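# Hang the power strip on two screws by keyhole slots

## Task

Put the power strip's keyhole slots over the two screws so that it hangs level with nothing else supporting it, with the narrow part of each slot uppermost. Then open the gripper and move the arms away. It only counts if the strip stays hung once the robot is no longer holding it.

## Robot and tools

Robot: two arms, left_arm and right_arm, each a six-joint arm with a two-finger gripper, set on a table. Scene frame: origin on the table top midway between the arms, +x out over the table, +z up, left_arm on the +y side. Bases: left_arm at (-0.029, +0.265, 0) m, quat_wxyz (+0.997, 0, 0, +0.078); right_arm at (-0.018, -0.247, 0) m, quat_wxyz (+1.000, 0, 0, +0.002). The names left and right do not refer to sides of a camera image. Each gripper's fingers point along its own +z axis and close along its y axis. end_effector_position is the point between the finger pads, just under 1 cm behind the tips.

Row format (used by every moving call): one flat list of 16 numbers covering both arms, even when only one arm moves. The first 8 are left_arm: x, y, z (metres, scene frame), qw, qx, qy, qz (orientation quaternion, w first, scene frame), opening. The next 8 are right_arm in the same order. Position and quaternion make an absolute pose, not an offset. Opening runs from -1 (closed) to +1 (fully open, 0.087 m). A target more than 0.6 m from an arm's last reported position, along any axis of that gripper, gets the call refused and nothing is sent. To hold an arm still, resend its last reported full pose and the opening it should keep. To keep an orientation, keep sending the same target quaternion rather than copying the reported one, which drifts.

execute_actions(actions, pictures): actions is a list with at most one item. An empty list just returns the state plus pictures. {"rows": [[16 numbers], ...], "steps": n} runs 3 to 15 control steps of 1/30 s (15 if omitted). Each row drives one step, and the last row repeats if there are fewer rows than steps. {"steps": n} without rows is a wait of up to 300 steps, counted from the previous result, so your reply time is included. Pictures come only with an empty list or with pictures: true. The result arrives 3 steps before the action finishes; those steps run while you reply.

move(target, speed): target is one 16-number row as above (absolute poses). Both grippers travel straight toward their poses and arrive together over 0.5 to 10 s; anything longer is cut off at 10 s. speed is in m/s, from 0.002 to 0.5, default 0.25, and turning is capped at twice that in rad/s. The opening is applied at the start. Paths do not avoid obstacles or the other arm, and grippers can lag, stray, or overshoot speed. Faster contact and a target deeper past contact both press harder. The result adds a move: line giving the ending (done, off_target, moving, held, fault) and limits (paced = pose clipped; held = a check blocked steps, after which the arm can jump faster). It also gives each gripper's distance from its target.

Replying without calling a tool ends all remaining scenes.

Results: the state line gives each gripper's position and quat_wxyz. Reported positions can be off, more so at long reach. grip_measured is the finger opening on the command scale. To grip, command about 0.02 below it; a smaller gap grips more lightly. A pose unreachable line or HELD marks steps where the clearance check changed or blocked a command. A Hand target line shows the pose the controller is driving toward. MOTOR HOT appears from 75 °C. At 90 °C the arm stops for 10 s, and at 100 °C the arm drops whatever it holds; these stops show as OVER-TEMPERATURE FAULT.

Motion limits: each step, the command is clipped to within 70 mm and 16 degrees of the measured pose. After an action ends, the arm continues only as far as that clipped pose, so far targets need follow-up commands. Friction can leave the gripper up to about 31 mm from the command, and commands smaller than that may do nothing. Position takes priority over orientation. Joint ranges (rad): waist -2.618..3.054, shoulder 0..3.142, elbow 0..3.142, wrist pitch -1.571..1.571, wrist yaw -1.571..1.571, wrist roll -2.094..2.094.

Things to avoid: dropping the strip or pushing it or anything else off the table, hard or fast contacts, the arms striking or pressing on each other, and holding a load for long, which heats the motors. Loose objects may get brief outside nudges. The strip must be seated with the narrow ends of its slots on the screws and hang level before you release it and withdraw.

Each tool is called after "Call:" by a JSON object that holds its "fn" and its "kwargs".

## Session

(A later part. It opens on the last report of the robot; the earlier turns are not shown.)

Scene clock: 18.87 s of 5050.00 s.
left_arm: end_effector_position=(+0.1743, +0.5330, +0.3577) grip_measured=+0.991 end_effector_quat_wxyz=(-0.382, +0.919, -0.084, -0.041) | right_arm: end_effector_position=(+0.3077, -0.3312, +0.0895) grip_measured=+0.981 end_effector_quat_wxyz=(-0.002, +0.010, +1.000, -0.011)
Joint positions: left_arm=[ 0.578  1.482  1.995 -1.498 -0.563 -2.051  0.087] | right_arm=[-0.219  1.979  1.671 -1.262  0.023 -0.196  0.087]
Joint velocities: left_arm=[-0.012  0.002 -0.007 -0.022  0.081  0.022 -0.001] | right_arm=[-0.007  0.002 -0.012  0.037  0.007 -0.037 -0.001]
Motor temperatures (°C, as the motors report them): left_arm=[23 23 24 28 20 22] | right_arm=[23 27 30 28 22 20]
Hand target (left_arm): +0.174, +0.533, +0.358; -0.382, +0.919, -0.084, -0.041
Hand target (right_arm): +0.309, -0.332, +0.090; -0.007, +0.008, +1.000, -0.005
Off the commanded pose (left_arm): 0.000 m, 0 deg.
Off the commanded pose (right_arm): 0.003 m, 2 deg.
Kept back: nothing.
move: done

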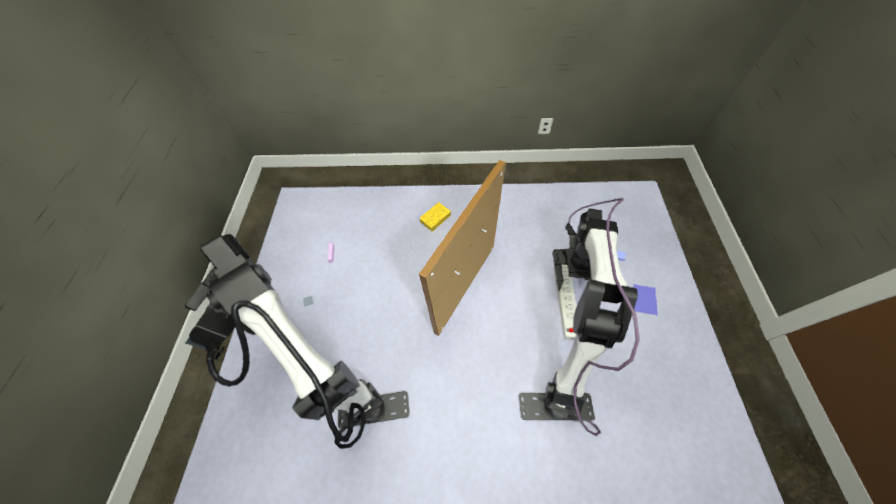

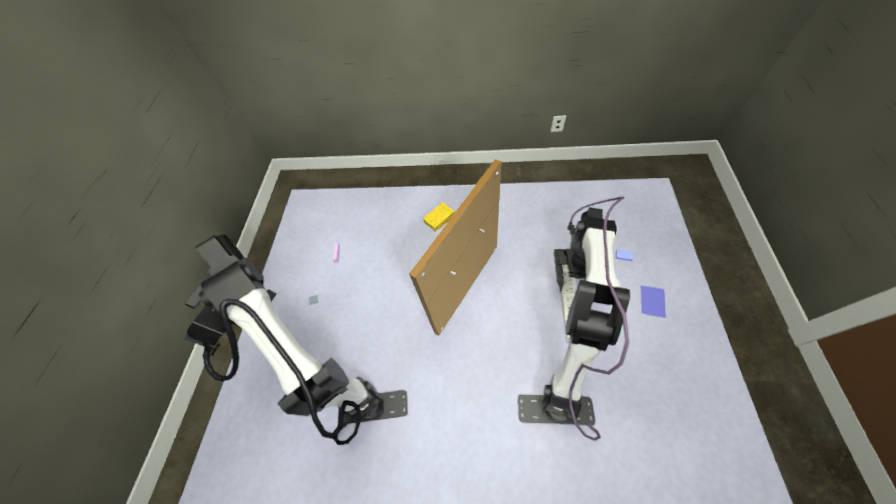

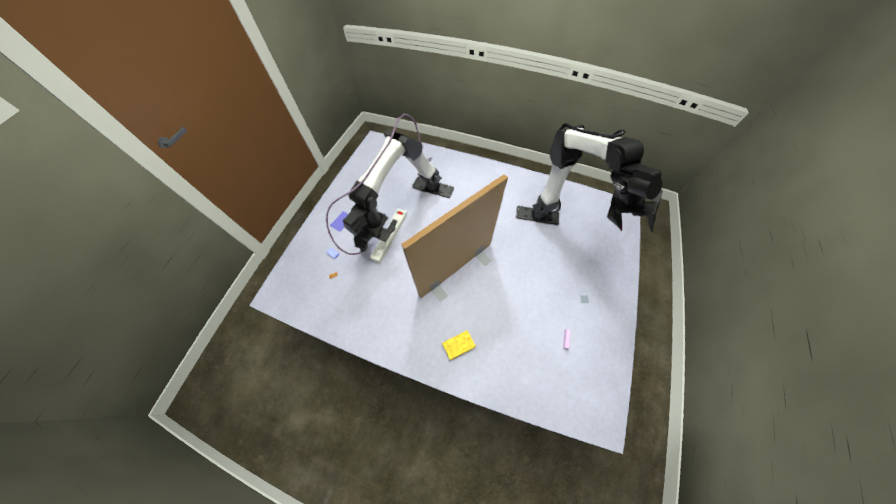

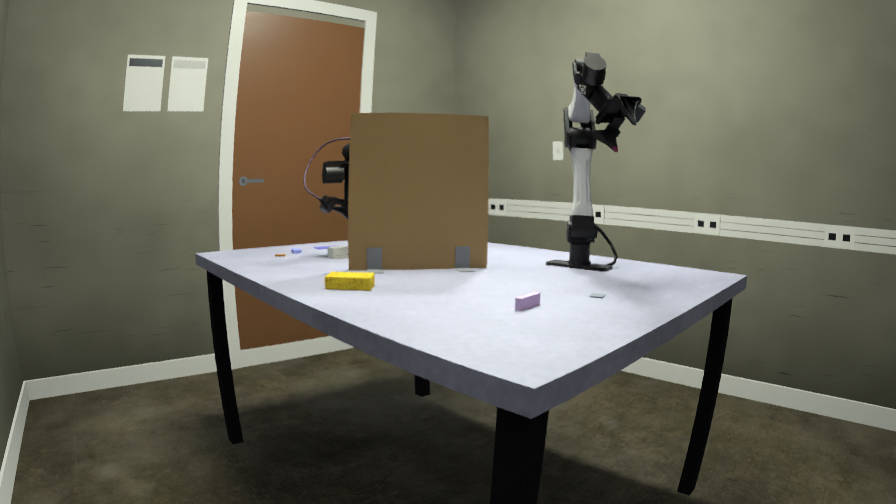

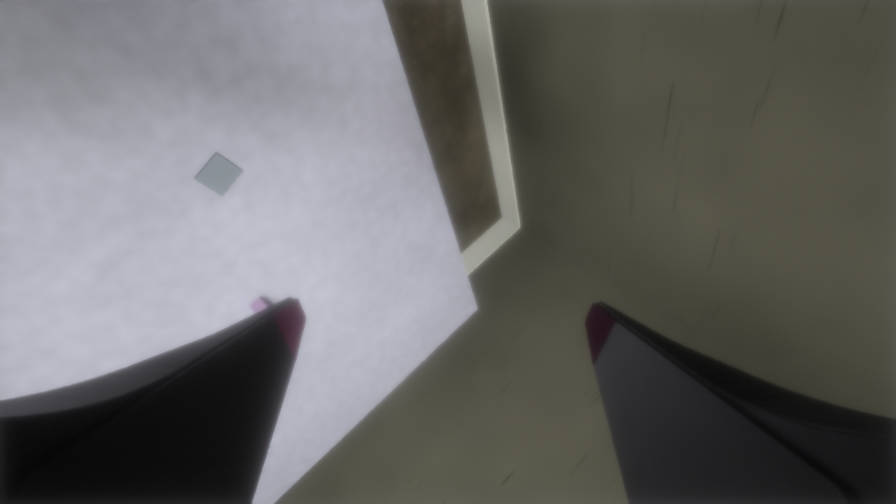

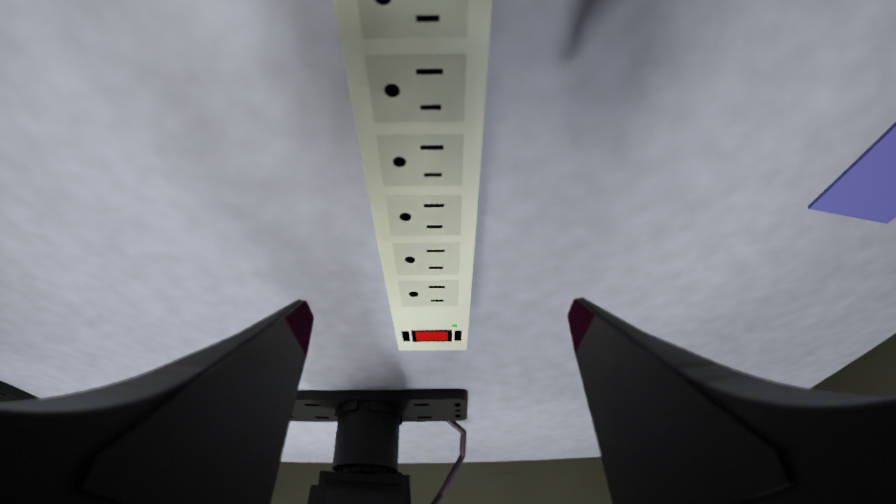

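Call:
{"fn": "move", "kwargs": {"target": [0.174,0.533,0.358,-0.382,0.919,-0.084,-0.041,1,0.31,-0.322,0.008,0,0,1,0,1], "speed": 0.1}}

Call:
{"fn": "move", "kwargs": {"target": [0.174,0.533,0.358,-0.382,0.919,-0.084,-0.041,1,0.31,-0.322,0.008,0,0,1,0,-0.2]}}

Call:
{"fn": "move", "kwargs": {"target": [0.174,0.533,0.358,-0.382,0.919,-0.084,-0.041,1,0.33,-0.3,0.2,0.3,0,0.954,0,-0.2]}}

Call:
{"fn": "move", "kwargs": {"target": [0.174,0.533,0.358,-0.382,0.919,-0.084,-0.041,1,0.36,-0.28,0.3,0.707,0,0.707,0,-0.2]}}

Call:
{"fn": "move", "kwargs": {"target": [0.174,0.533,0.358,-0.382,0.919,-0.084,-0.041,1,0.3,-0.14,0.28,0.76,-0.6,0.155,-0.197,-0.2]}}

Scene clock: 20.47 s of 5050.00 s.
left_arm: end_effector_position=(+0.1743, +0.5330, +0.3577) grip_measured=+0.991 end_effector_quat_wxyz=(-0.382, +0.919, -0.084, -0.041) | right_arm: end_effector_position=(+0.3109, -0.3266, +0.0163) grip_measured=+0.981 end_effector_quat_wxyz=(+0.004, +0.006, +1.000, -0.005)
Joint positions: left_arm=[ 0.578  1.482  1.995 -1.498 -0.563 -2.051  0.087] | right_arm=[-0.212  2.035  1.458 -0.984  0.008 -0.197  0.087]
Joint velocities: left_arm=[ 0.007 -0.002 -0.002 -0.037  0.007 -0.081  0.001] | right_arm=[-0.007 -0.002 -0.002  0.007  0.066  0.095 -0.001]
Motor temperatures (°C, as the motors report them): left_arm=[23 23 24 28 20 22] | right_arm=[23 27 30 27 22 20]
Hand target (left_arm): +0.174, +0.533, +0.358; -0.382, +0.919, -0.084, -0.041
Hand target (right_arm): +0.310, -0.322, +0.008; -0.000, -0.000, +1.000, +0.000
Off the commanded pose (left_arm): 0.000 m, 0 deg.
Off the commanded pose (right_arm): 0.010 m, 1 deg.
Kept back: nothing.
move: done

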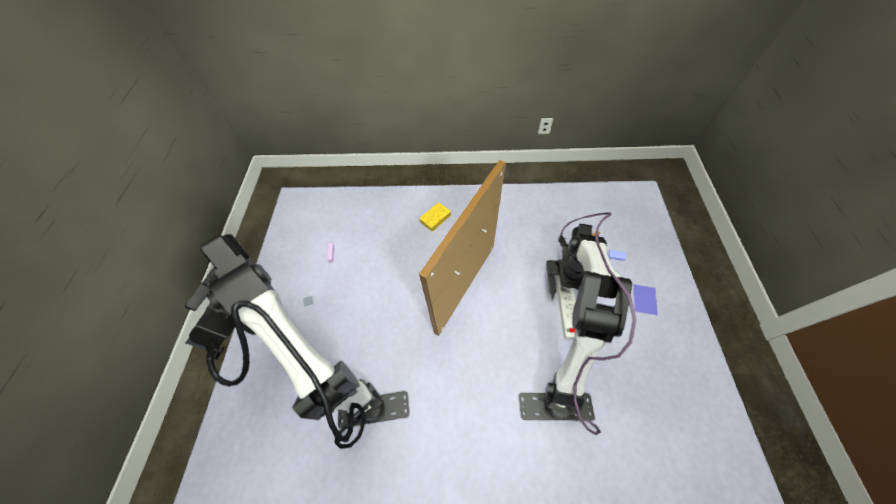

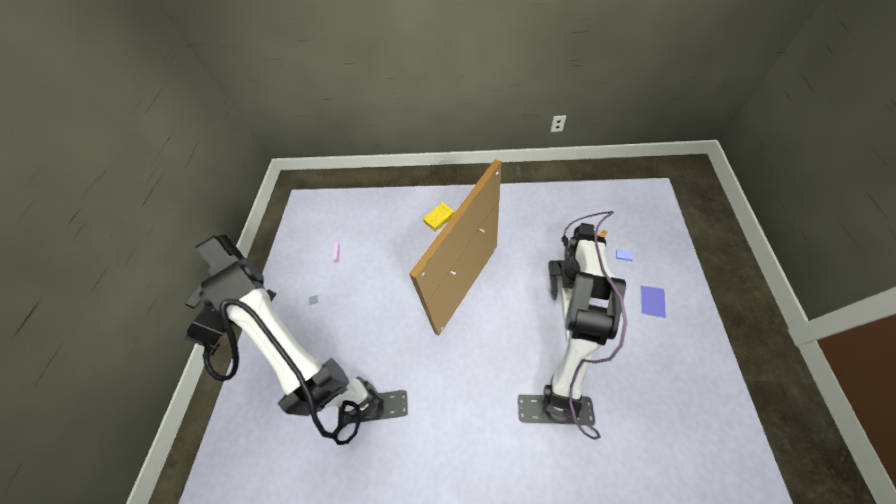

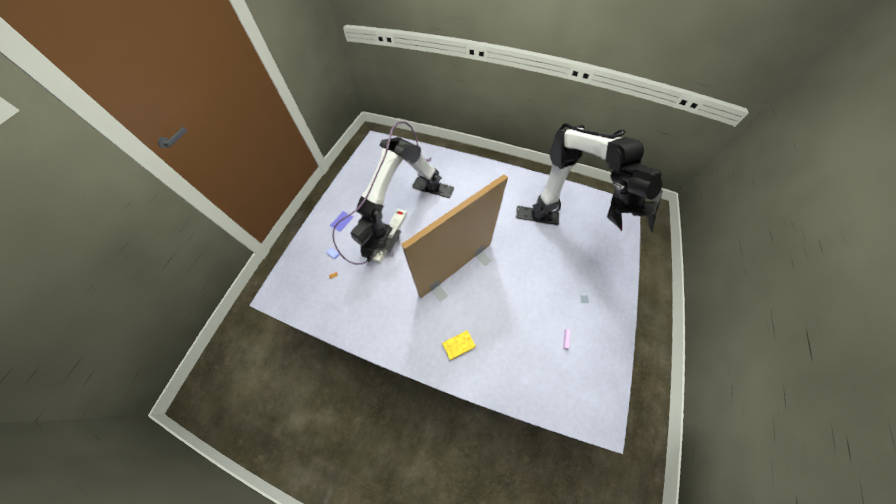

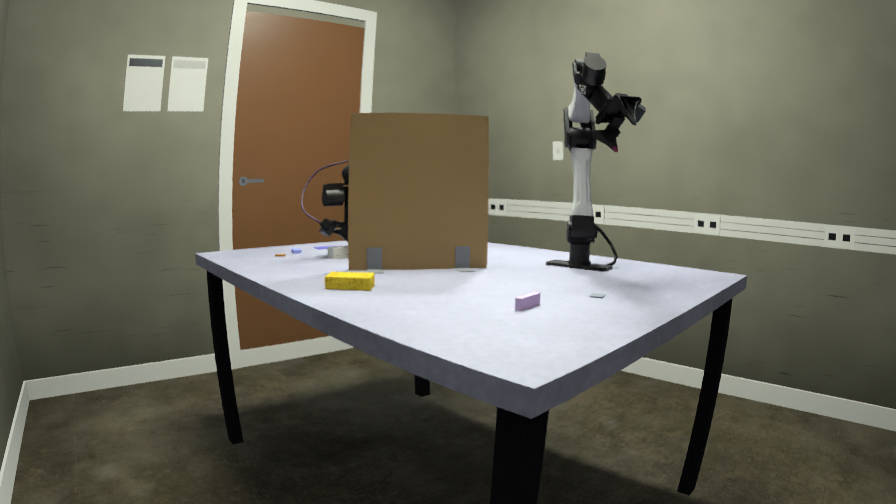

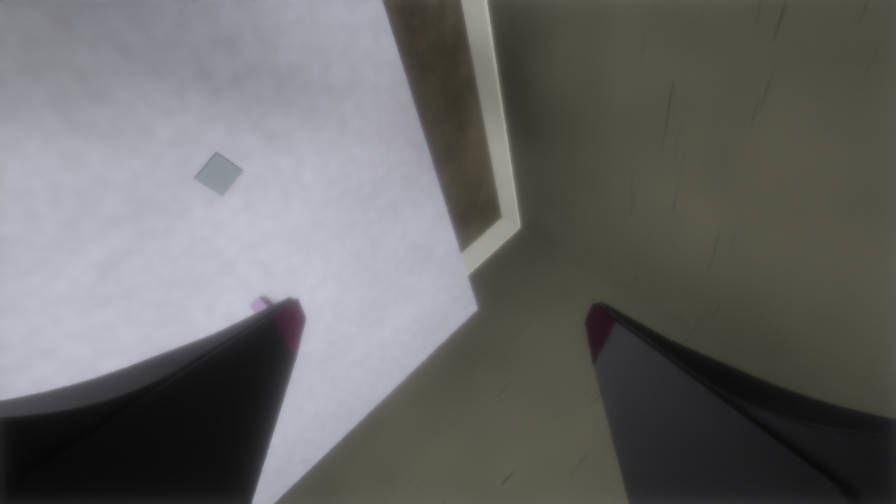

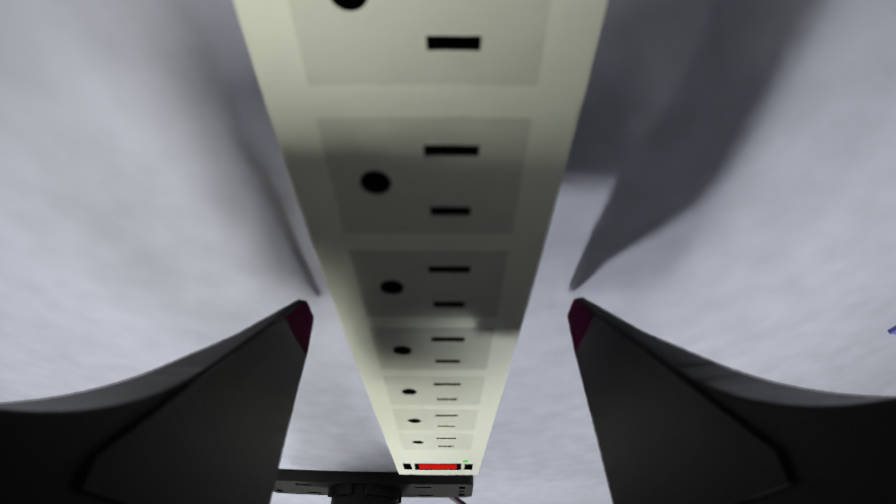

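Scene clock: 21.17 s of 5050.00 s.
left_arm: end_effector_position=(+0.1743, +0.5330, +0.3577) grip_measured=+0.991 end_effector_quat_wxyz=(-0.382, +0.919, -0.084, -0.041) | right_arm: end_effector_position=(+0.3111, -0.3257, +0.0163) grip_measured=-0.044 end_effector_quat_wxyz=(+0.005, +0.006, +1.000, -0.003)
Joint positions: left_arm=[ 0.578  1.482  1.995 -1.498 -0.563 -2.051  0.087] | right_arm=[-0.212  2.035  1.458 -0.984  0.003 -0.196  0.042]
Joint velocities: left_arm=[-0.032  0.002 -0.002 -0.051  0.051  0.051  0.   ] | right_arm=[-0.002  0.012  0.007 -0.022 -0.125 -0.007 -0.   ]
Motor temperatures (°C, as the motors report them): left_arm=[23 23 24 28 20 22] | right_arm=[23 27 30 27 22 20]
Hand target (left_arm): +0.174, +0.533, +0.358; -0.382, +0.919, -0.084, -0.041
Hand target (right_arm): +0.310, -0.322, +0.008; -0.000, -0.000, +1.000, -0.000
Off the commanded pose (left_arm): 0.000 m, 0 deg.
Off the commanded pose (right_arm): 0.009 m, 1 deg.
Kept back: nothing.
move: done

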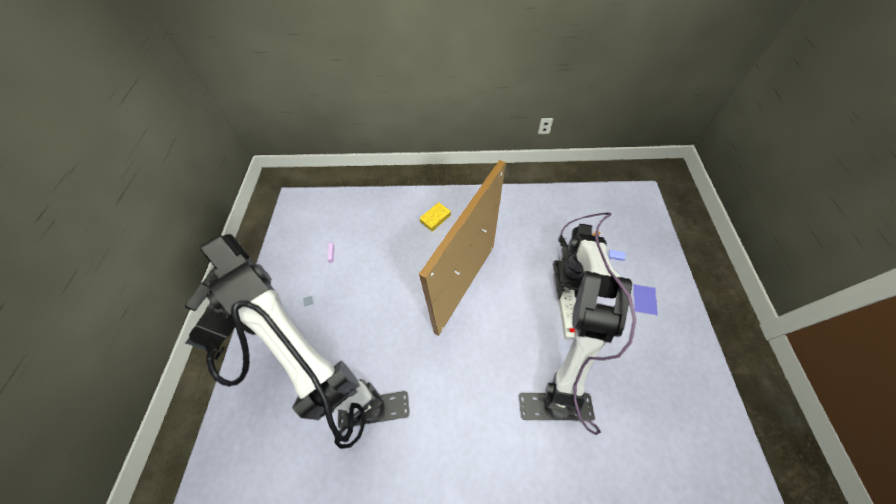

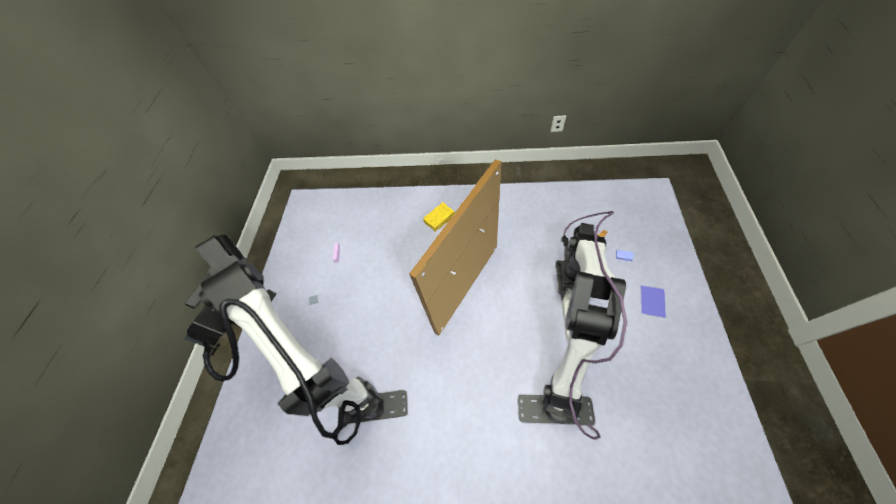

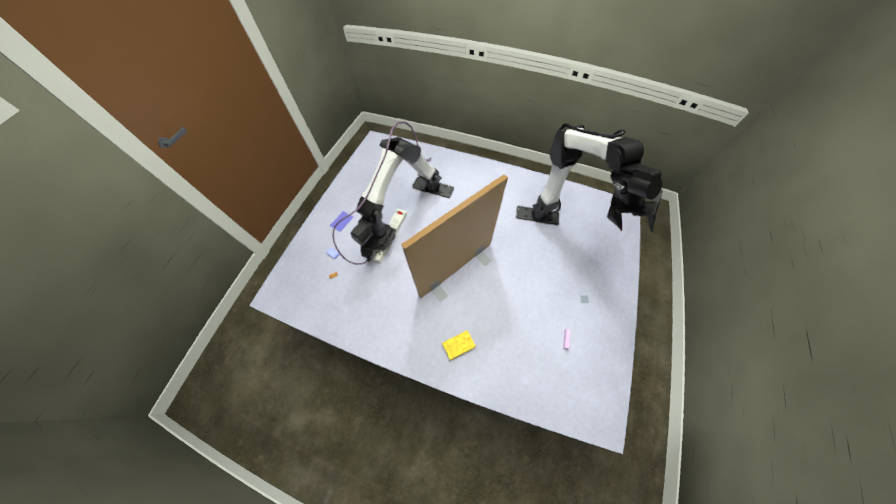

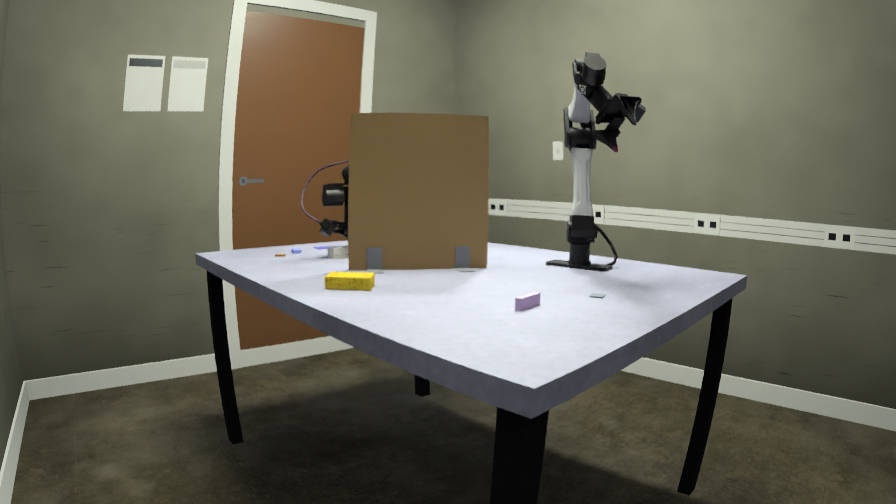

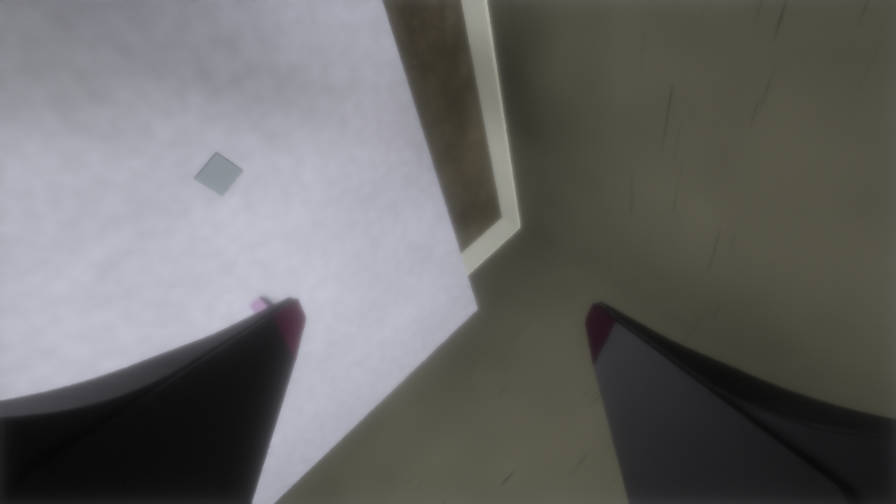

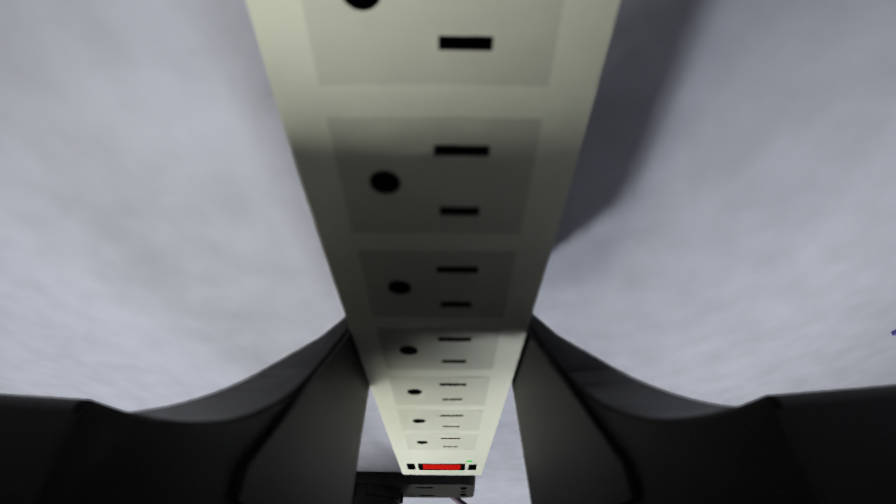

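Scene clock: 22.77 s of 5050.00 s.
left_arm: end_effector_position=(+0.1743, +0.5330, +0.3577) grip_measured=+0.991 end_effector_quat_wxyz=(-0.382, +0.919, -0.084, -0.041) | right_arm: end_effector_position=(+0.3128, -0.3031, +0.1695) grip_measured=-0.044 end_effector_quat_wxyz=(+0.243, +0.009, +0.970, +0.003)
Joint positions: left_arm=[ 0.578  1.482  1.995 -1.498 -0.563 -2.051  0.087] | right_arm=[-0.201  1.517  1.405 -0.977 -0.095 -0.155  0.042]
Joint velocities: left_arm=[-0.007 -0.007 -0.002 -0.095 -0.022 -0.022 -0.001] | right_arm=[-0.022 -0.027 -0.002 -0.037 -0.022 -0.007  0.001]
Motor temperatures (°C, as the motors report them): left_arm=[23 23 24 28 20 22] | right_arm=[23 28 30 28 22 20]
Hand target (left_arm): +0.174, +0.533, +0.358; -0.382, +0.919, -0.084, -0.041
Hand target (right_arm): +0.328, -0.299, +0.202; +0.300, +0.005, +0.954, +0.003
Off the commanded pose (left_arm): 0.000 m, 0 deg.
Off the commanded pose (right_arm): 0.035 m, 7 deg.
Kept back: nothing.
move: off_target (right_arm)

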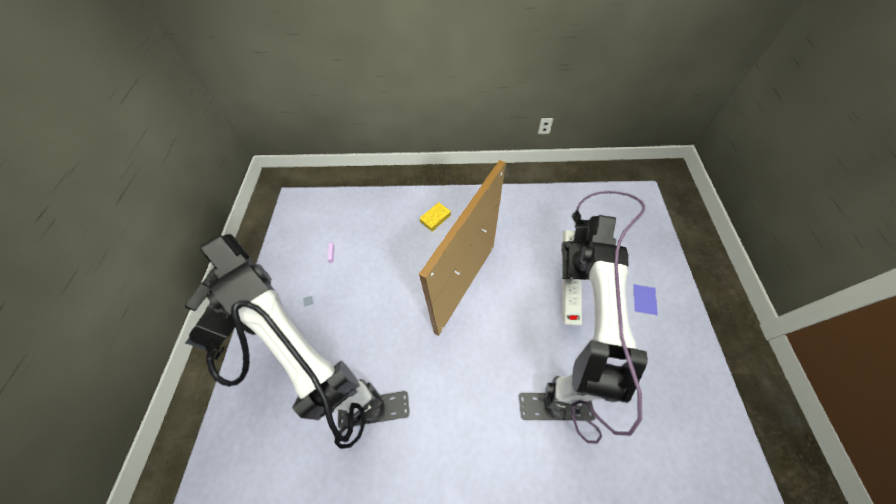

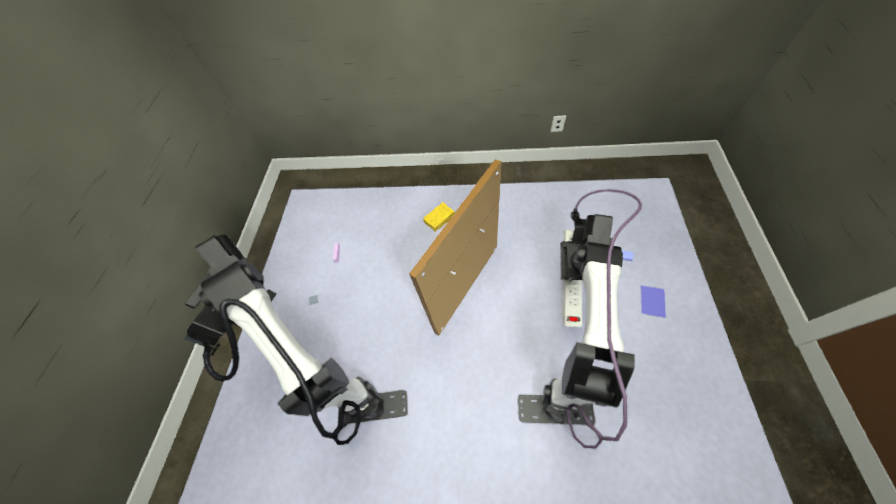

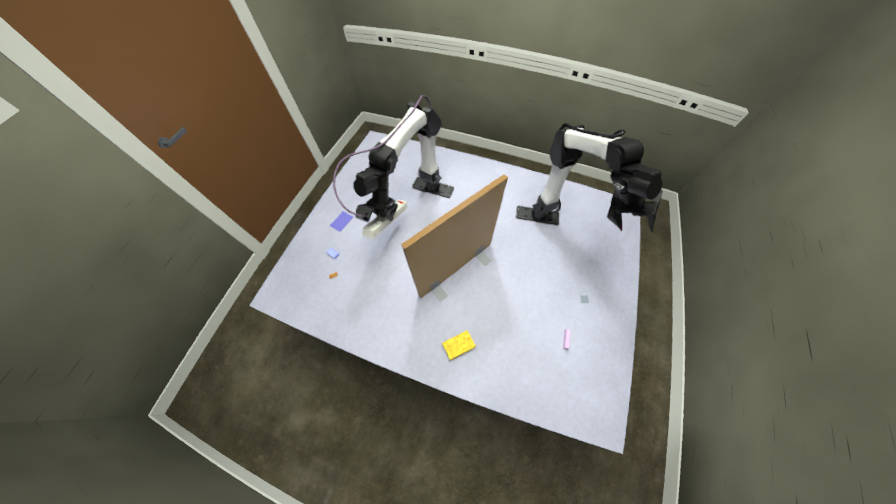

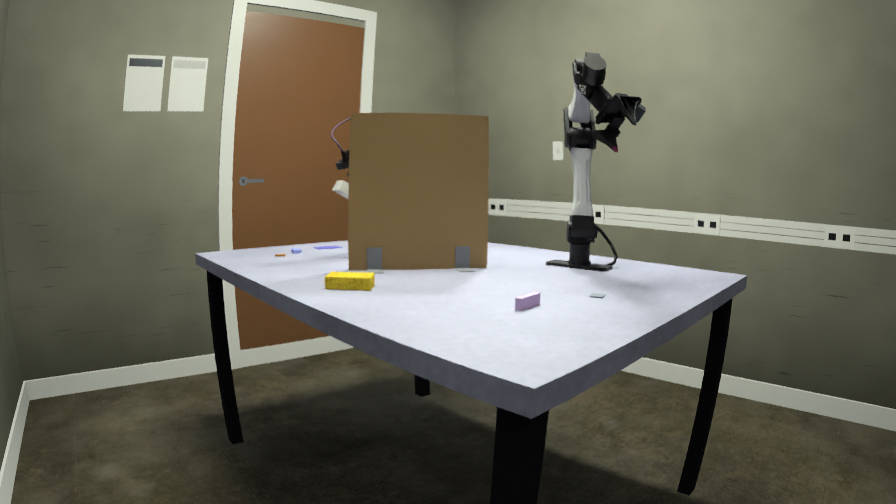

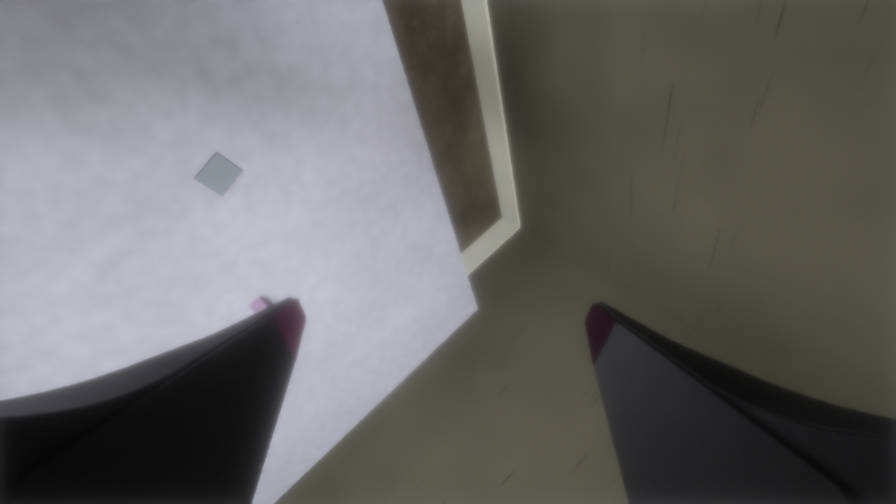

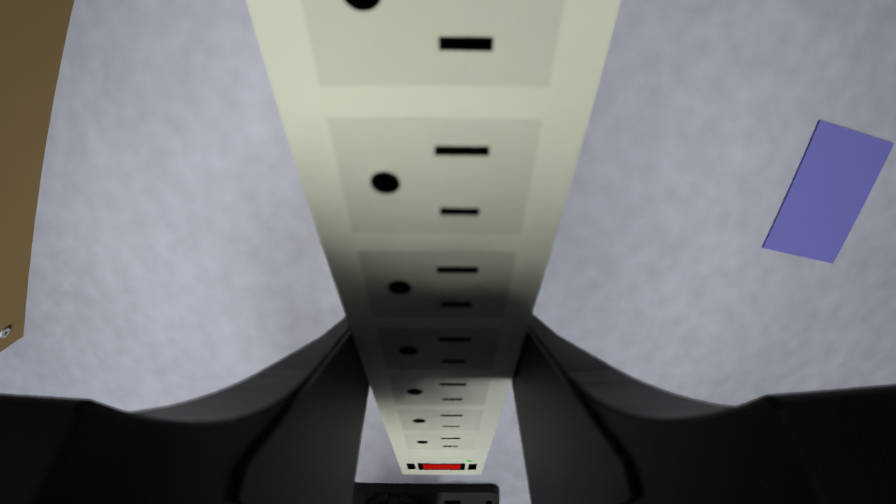

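Scene clock: 27.13 s of 5050.00 s.
left_arm: end_effector_position=(+0.1743, +0.5330, +0.3577) grip_measured=+0.991 end_effector_quat_wxyz=(-0.382, +0.919, -0.084, -0.041) | right_arm: end_effector_position=(+0.3362, -0.2803, +0.2299) grip_measured=-0.044 end_effector_quat_wxyz=(+0.605, +0.023, +0.795, +0.013)
Joint positions: left_arm=[ 0.578  1.482  1.995 -1.498 -0.563 -2.051  0.087] | right_arm=[-0.175  0.991  0.76  -0.043 -0.159  0.006  0.042]
Joint velocities: left_arm=[ 0.027 -0.007 -0.022 -0.11   0.037 -0.051  0.   ] | right_arm=[-0.007 -0.007 -0.012  0.066 -0.007  0.066  0.   ]
Motor temperatures (°C, as the motors report them): left_arm=[23 23 24 28 20 22] | right_arm=[23 28 31 31 22 20]
Hand target (left_arm): +0.174, +0.533, +0.358; -0.382, +0.919, -0.084, -0.041
Hand target (right_arm): +0.345, -0.278, +0.302; +0.703, +0.007, +0.711, +0.006
Off the commanded pose (left_arm): 0.000 m, 0 deg.
Off the commanded pose (right_arm): 0.074 m, 16 deg.
Kept back: nothing.
move: off_target (right_arm); limits=paced

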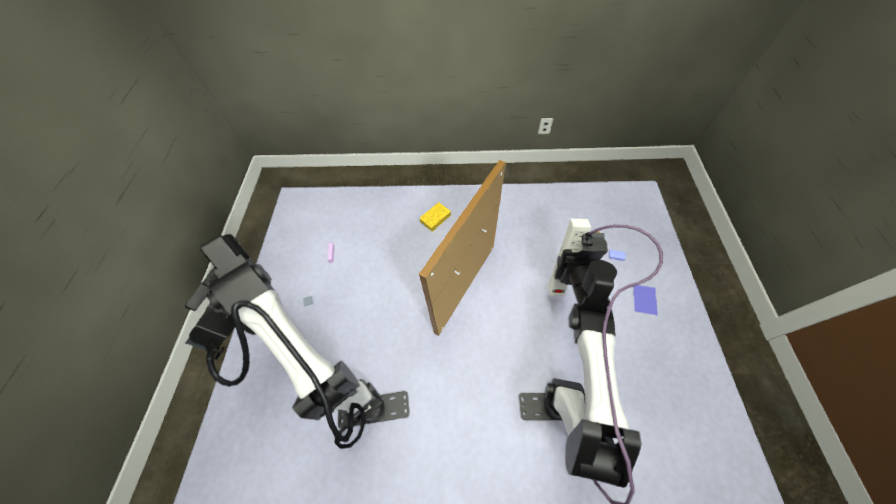

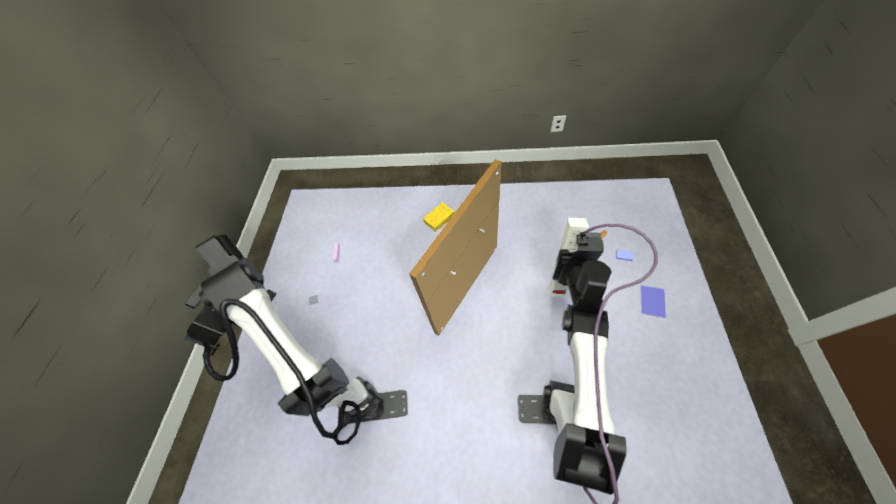

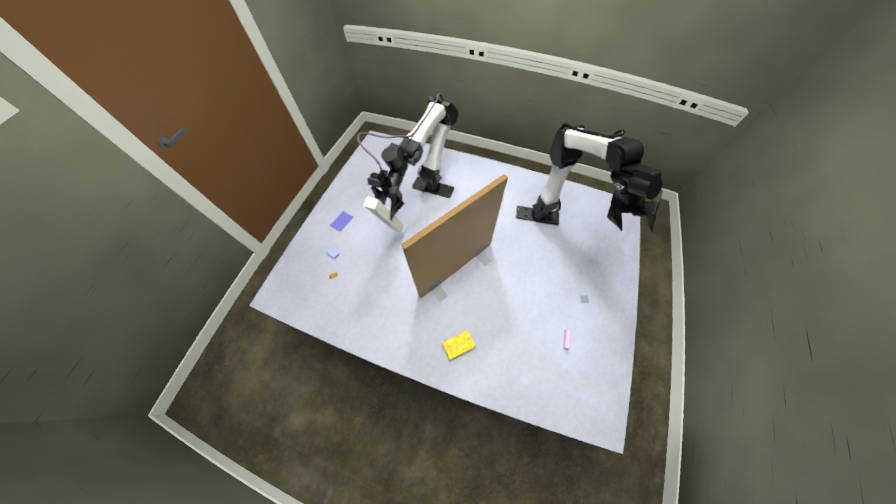

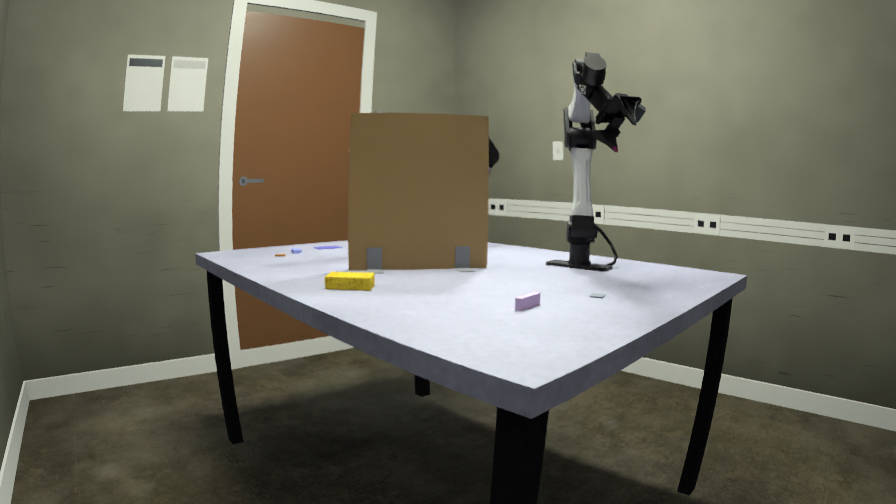

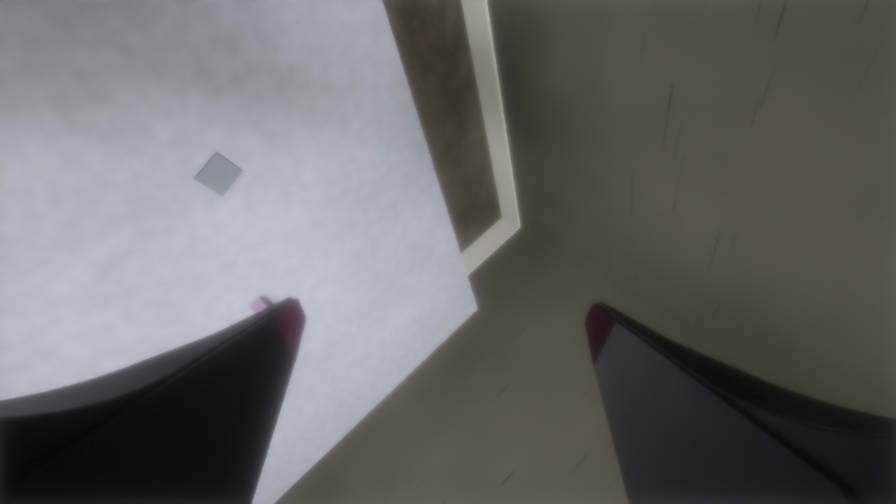

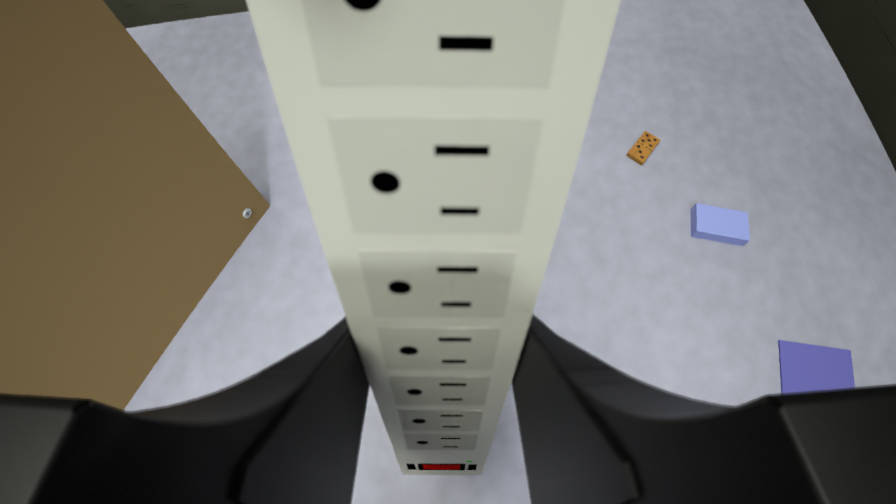

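Scene clock: 36.13 s of 5050.00 s.
left_arm: end_effector_position=(+0.1743, +0.5330, +0.3577) grip_measured=+0.991 end_effector_quat_wxyz=(-0.382, +0.919, -0.084, -0.041) | right_arm: end_effector_position=(+0.3017, -0.1348, +0.2397) grip_measured=-0.044 end_effector_quat_wxyz=(+0.739, -0.619, +0.238, -0.119)
Joint positions: left_arm=[ 0.578  1.482  1.995 -1.498 -0.563 -2.051  0.087] | right_arm=[-0.097  1.204  0.311  1.173 -1.122 -1.111  0.042]
Joint velocities: left_arm=[-0.002  0.017 -0.007 -0.007  0.007 -0.051 -0.001] | right_arm=[-0.007  0.056 -0.002  0.095  0.022  0.081 -0.   ]
Motor temperatures (°C, as the motors report them): left_arm=[23 23 24 28 20 22] | right_arm=[23 27 32 35 22 20]
Hand target (left_arm): +0.174, +0.533, +0.358; -0.382, +0.919, -0.084, -0.041
Hand target (right_arm): +0.296, -0.138, +0.279; +0.752, -0.608, +0.166, -0.195
Off the commanded pose (left_arm): 0.000 m, 0 deg.
Off the commanded pose (right_arm): 0.041 m, 13 deg.
Kept back: nothing.
move: moving (right_arm; no rest 5 s after the path's end); limits=paced

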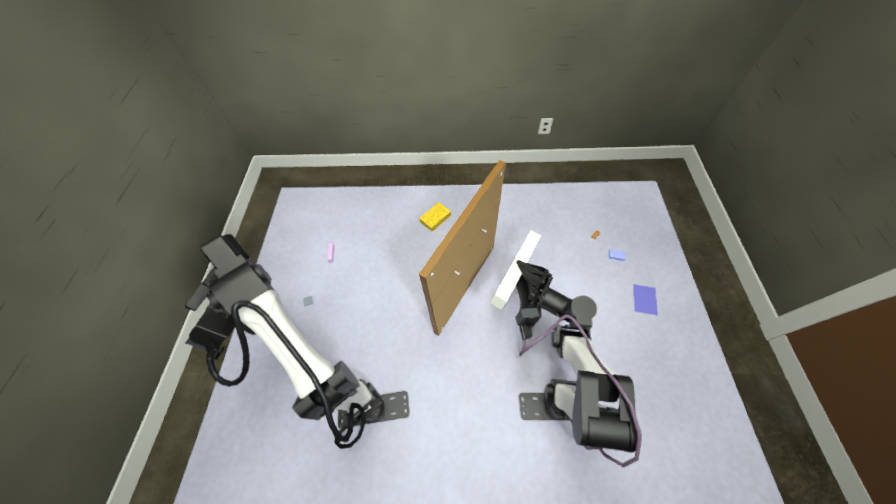

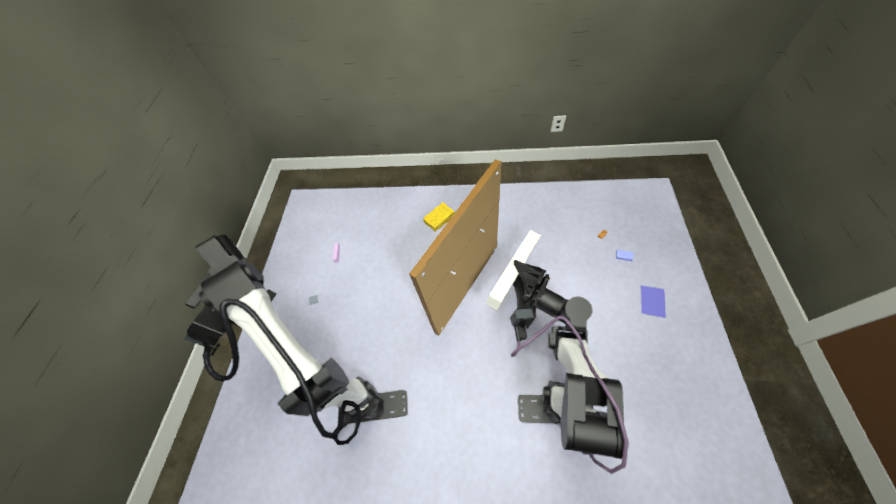

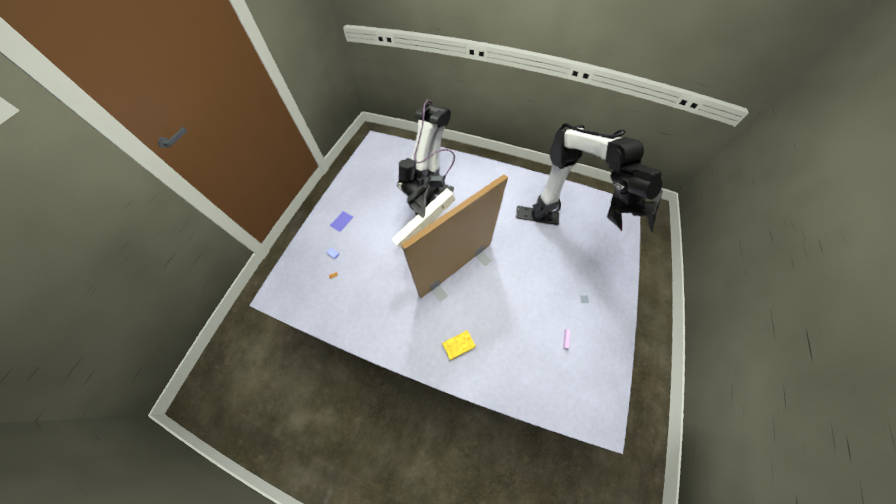

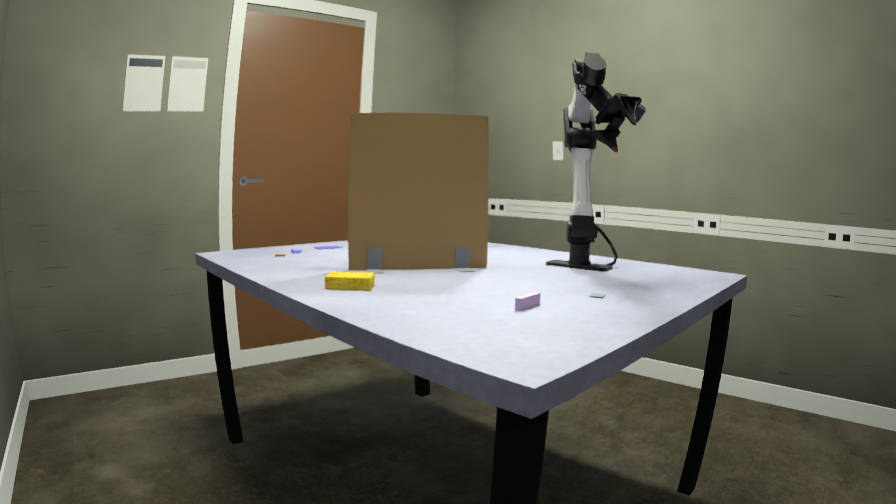

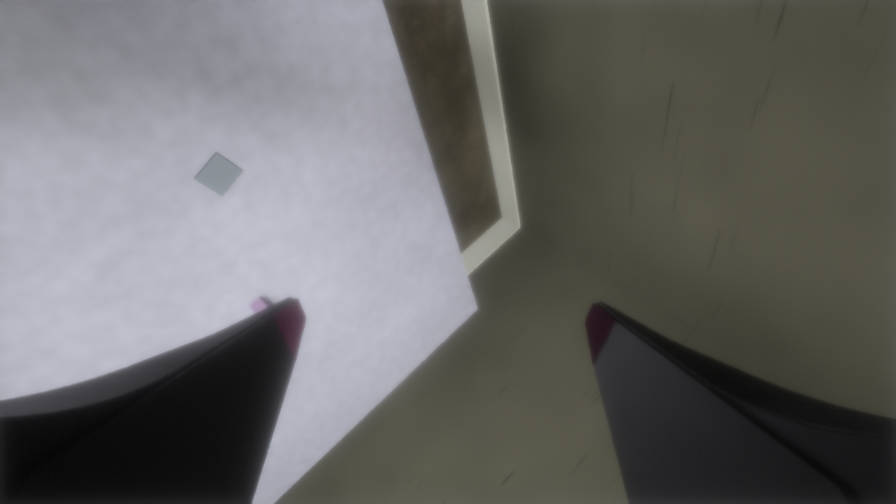

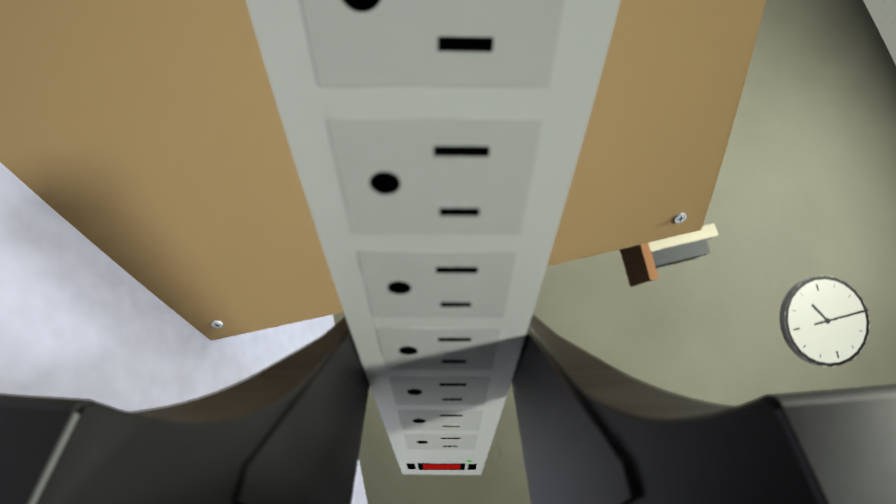

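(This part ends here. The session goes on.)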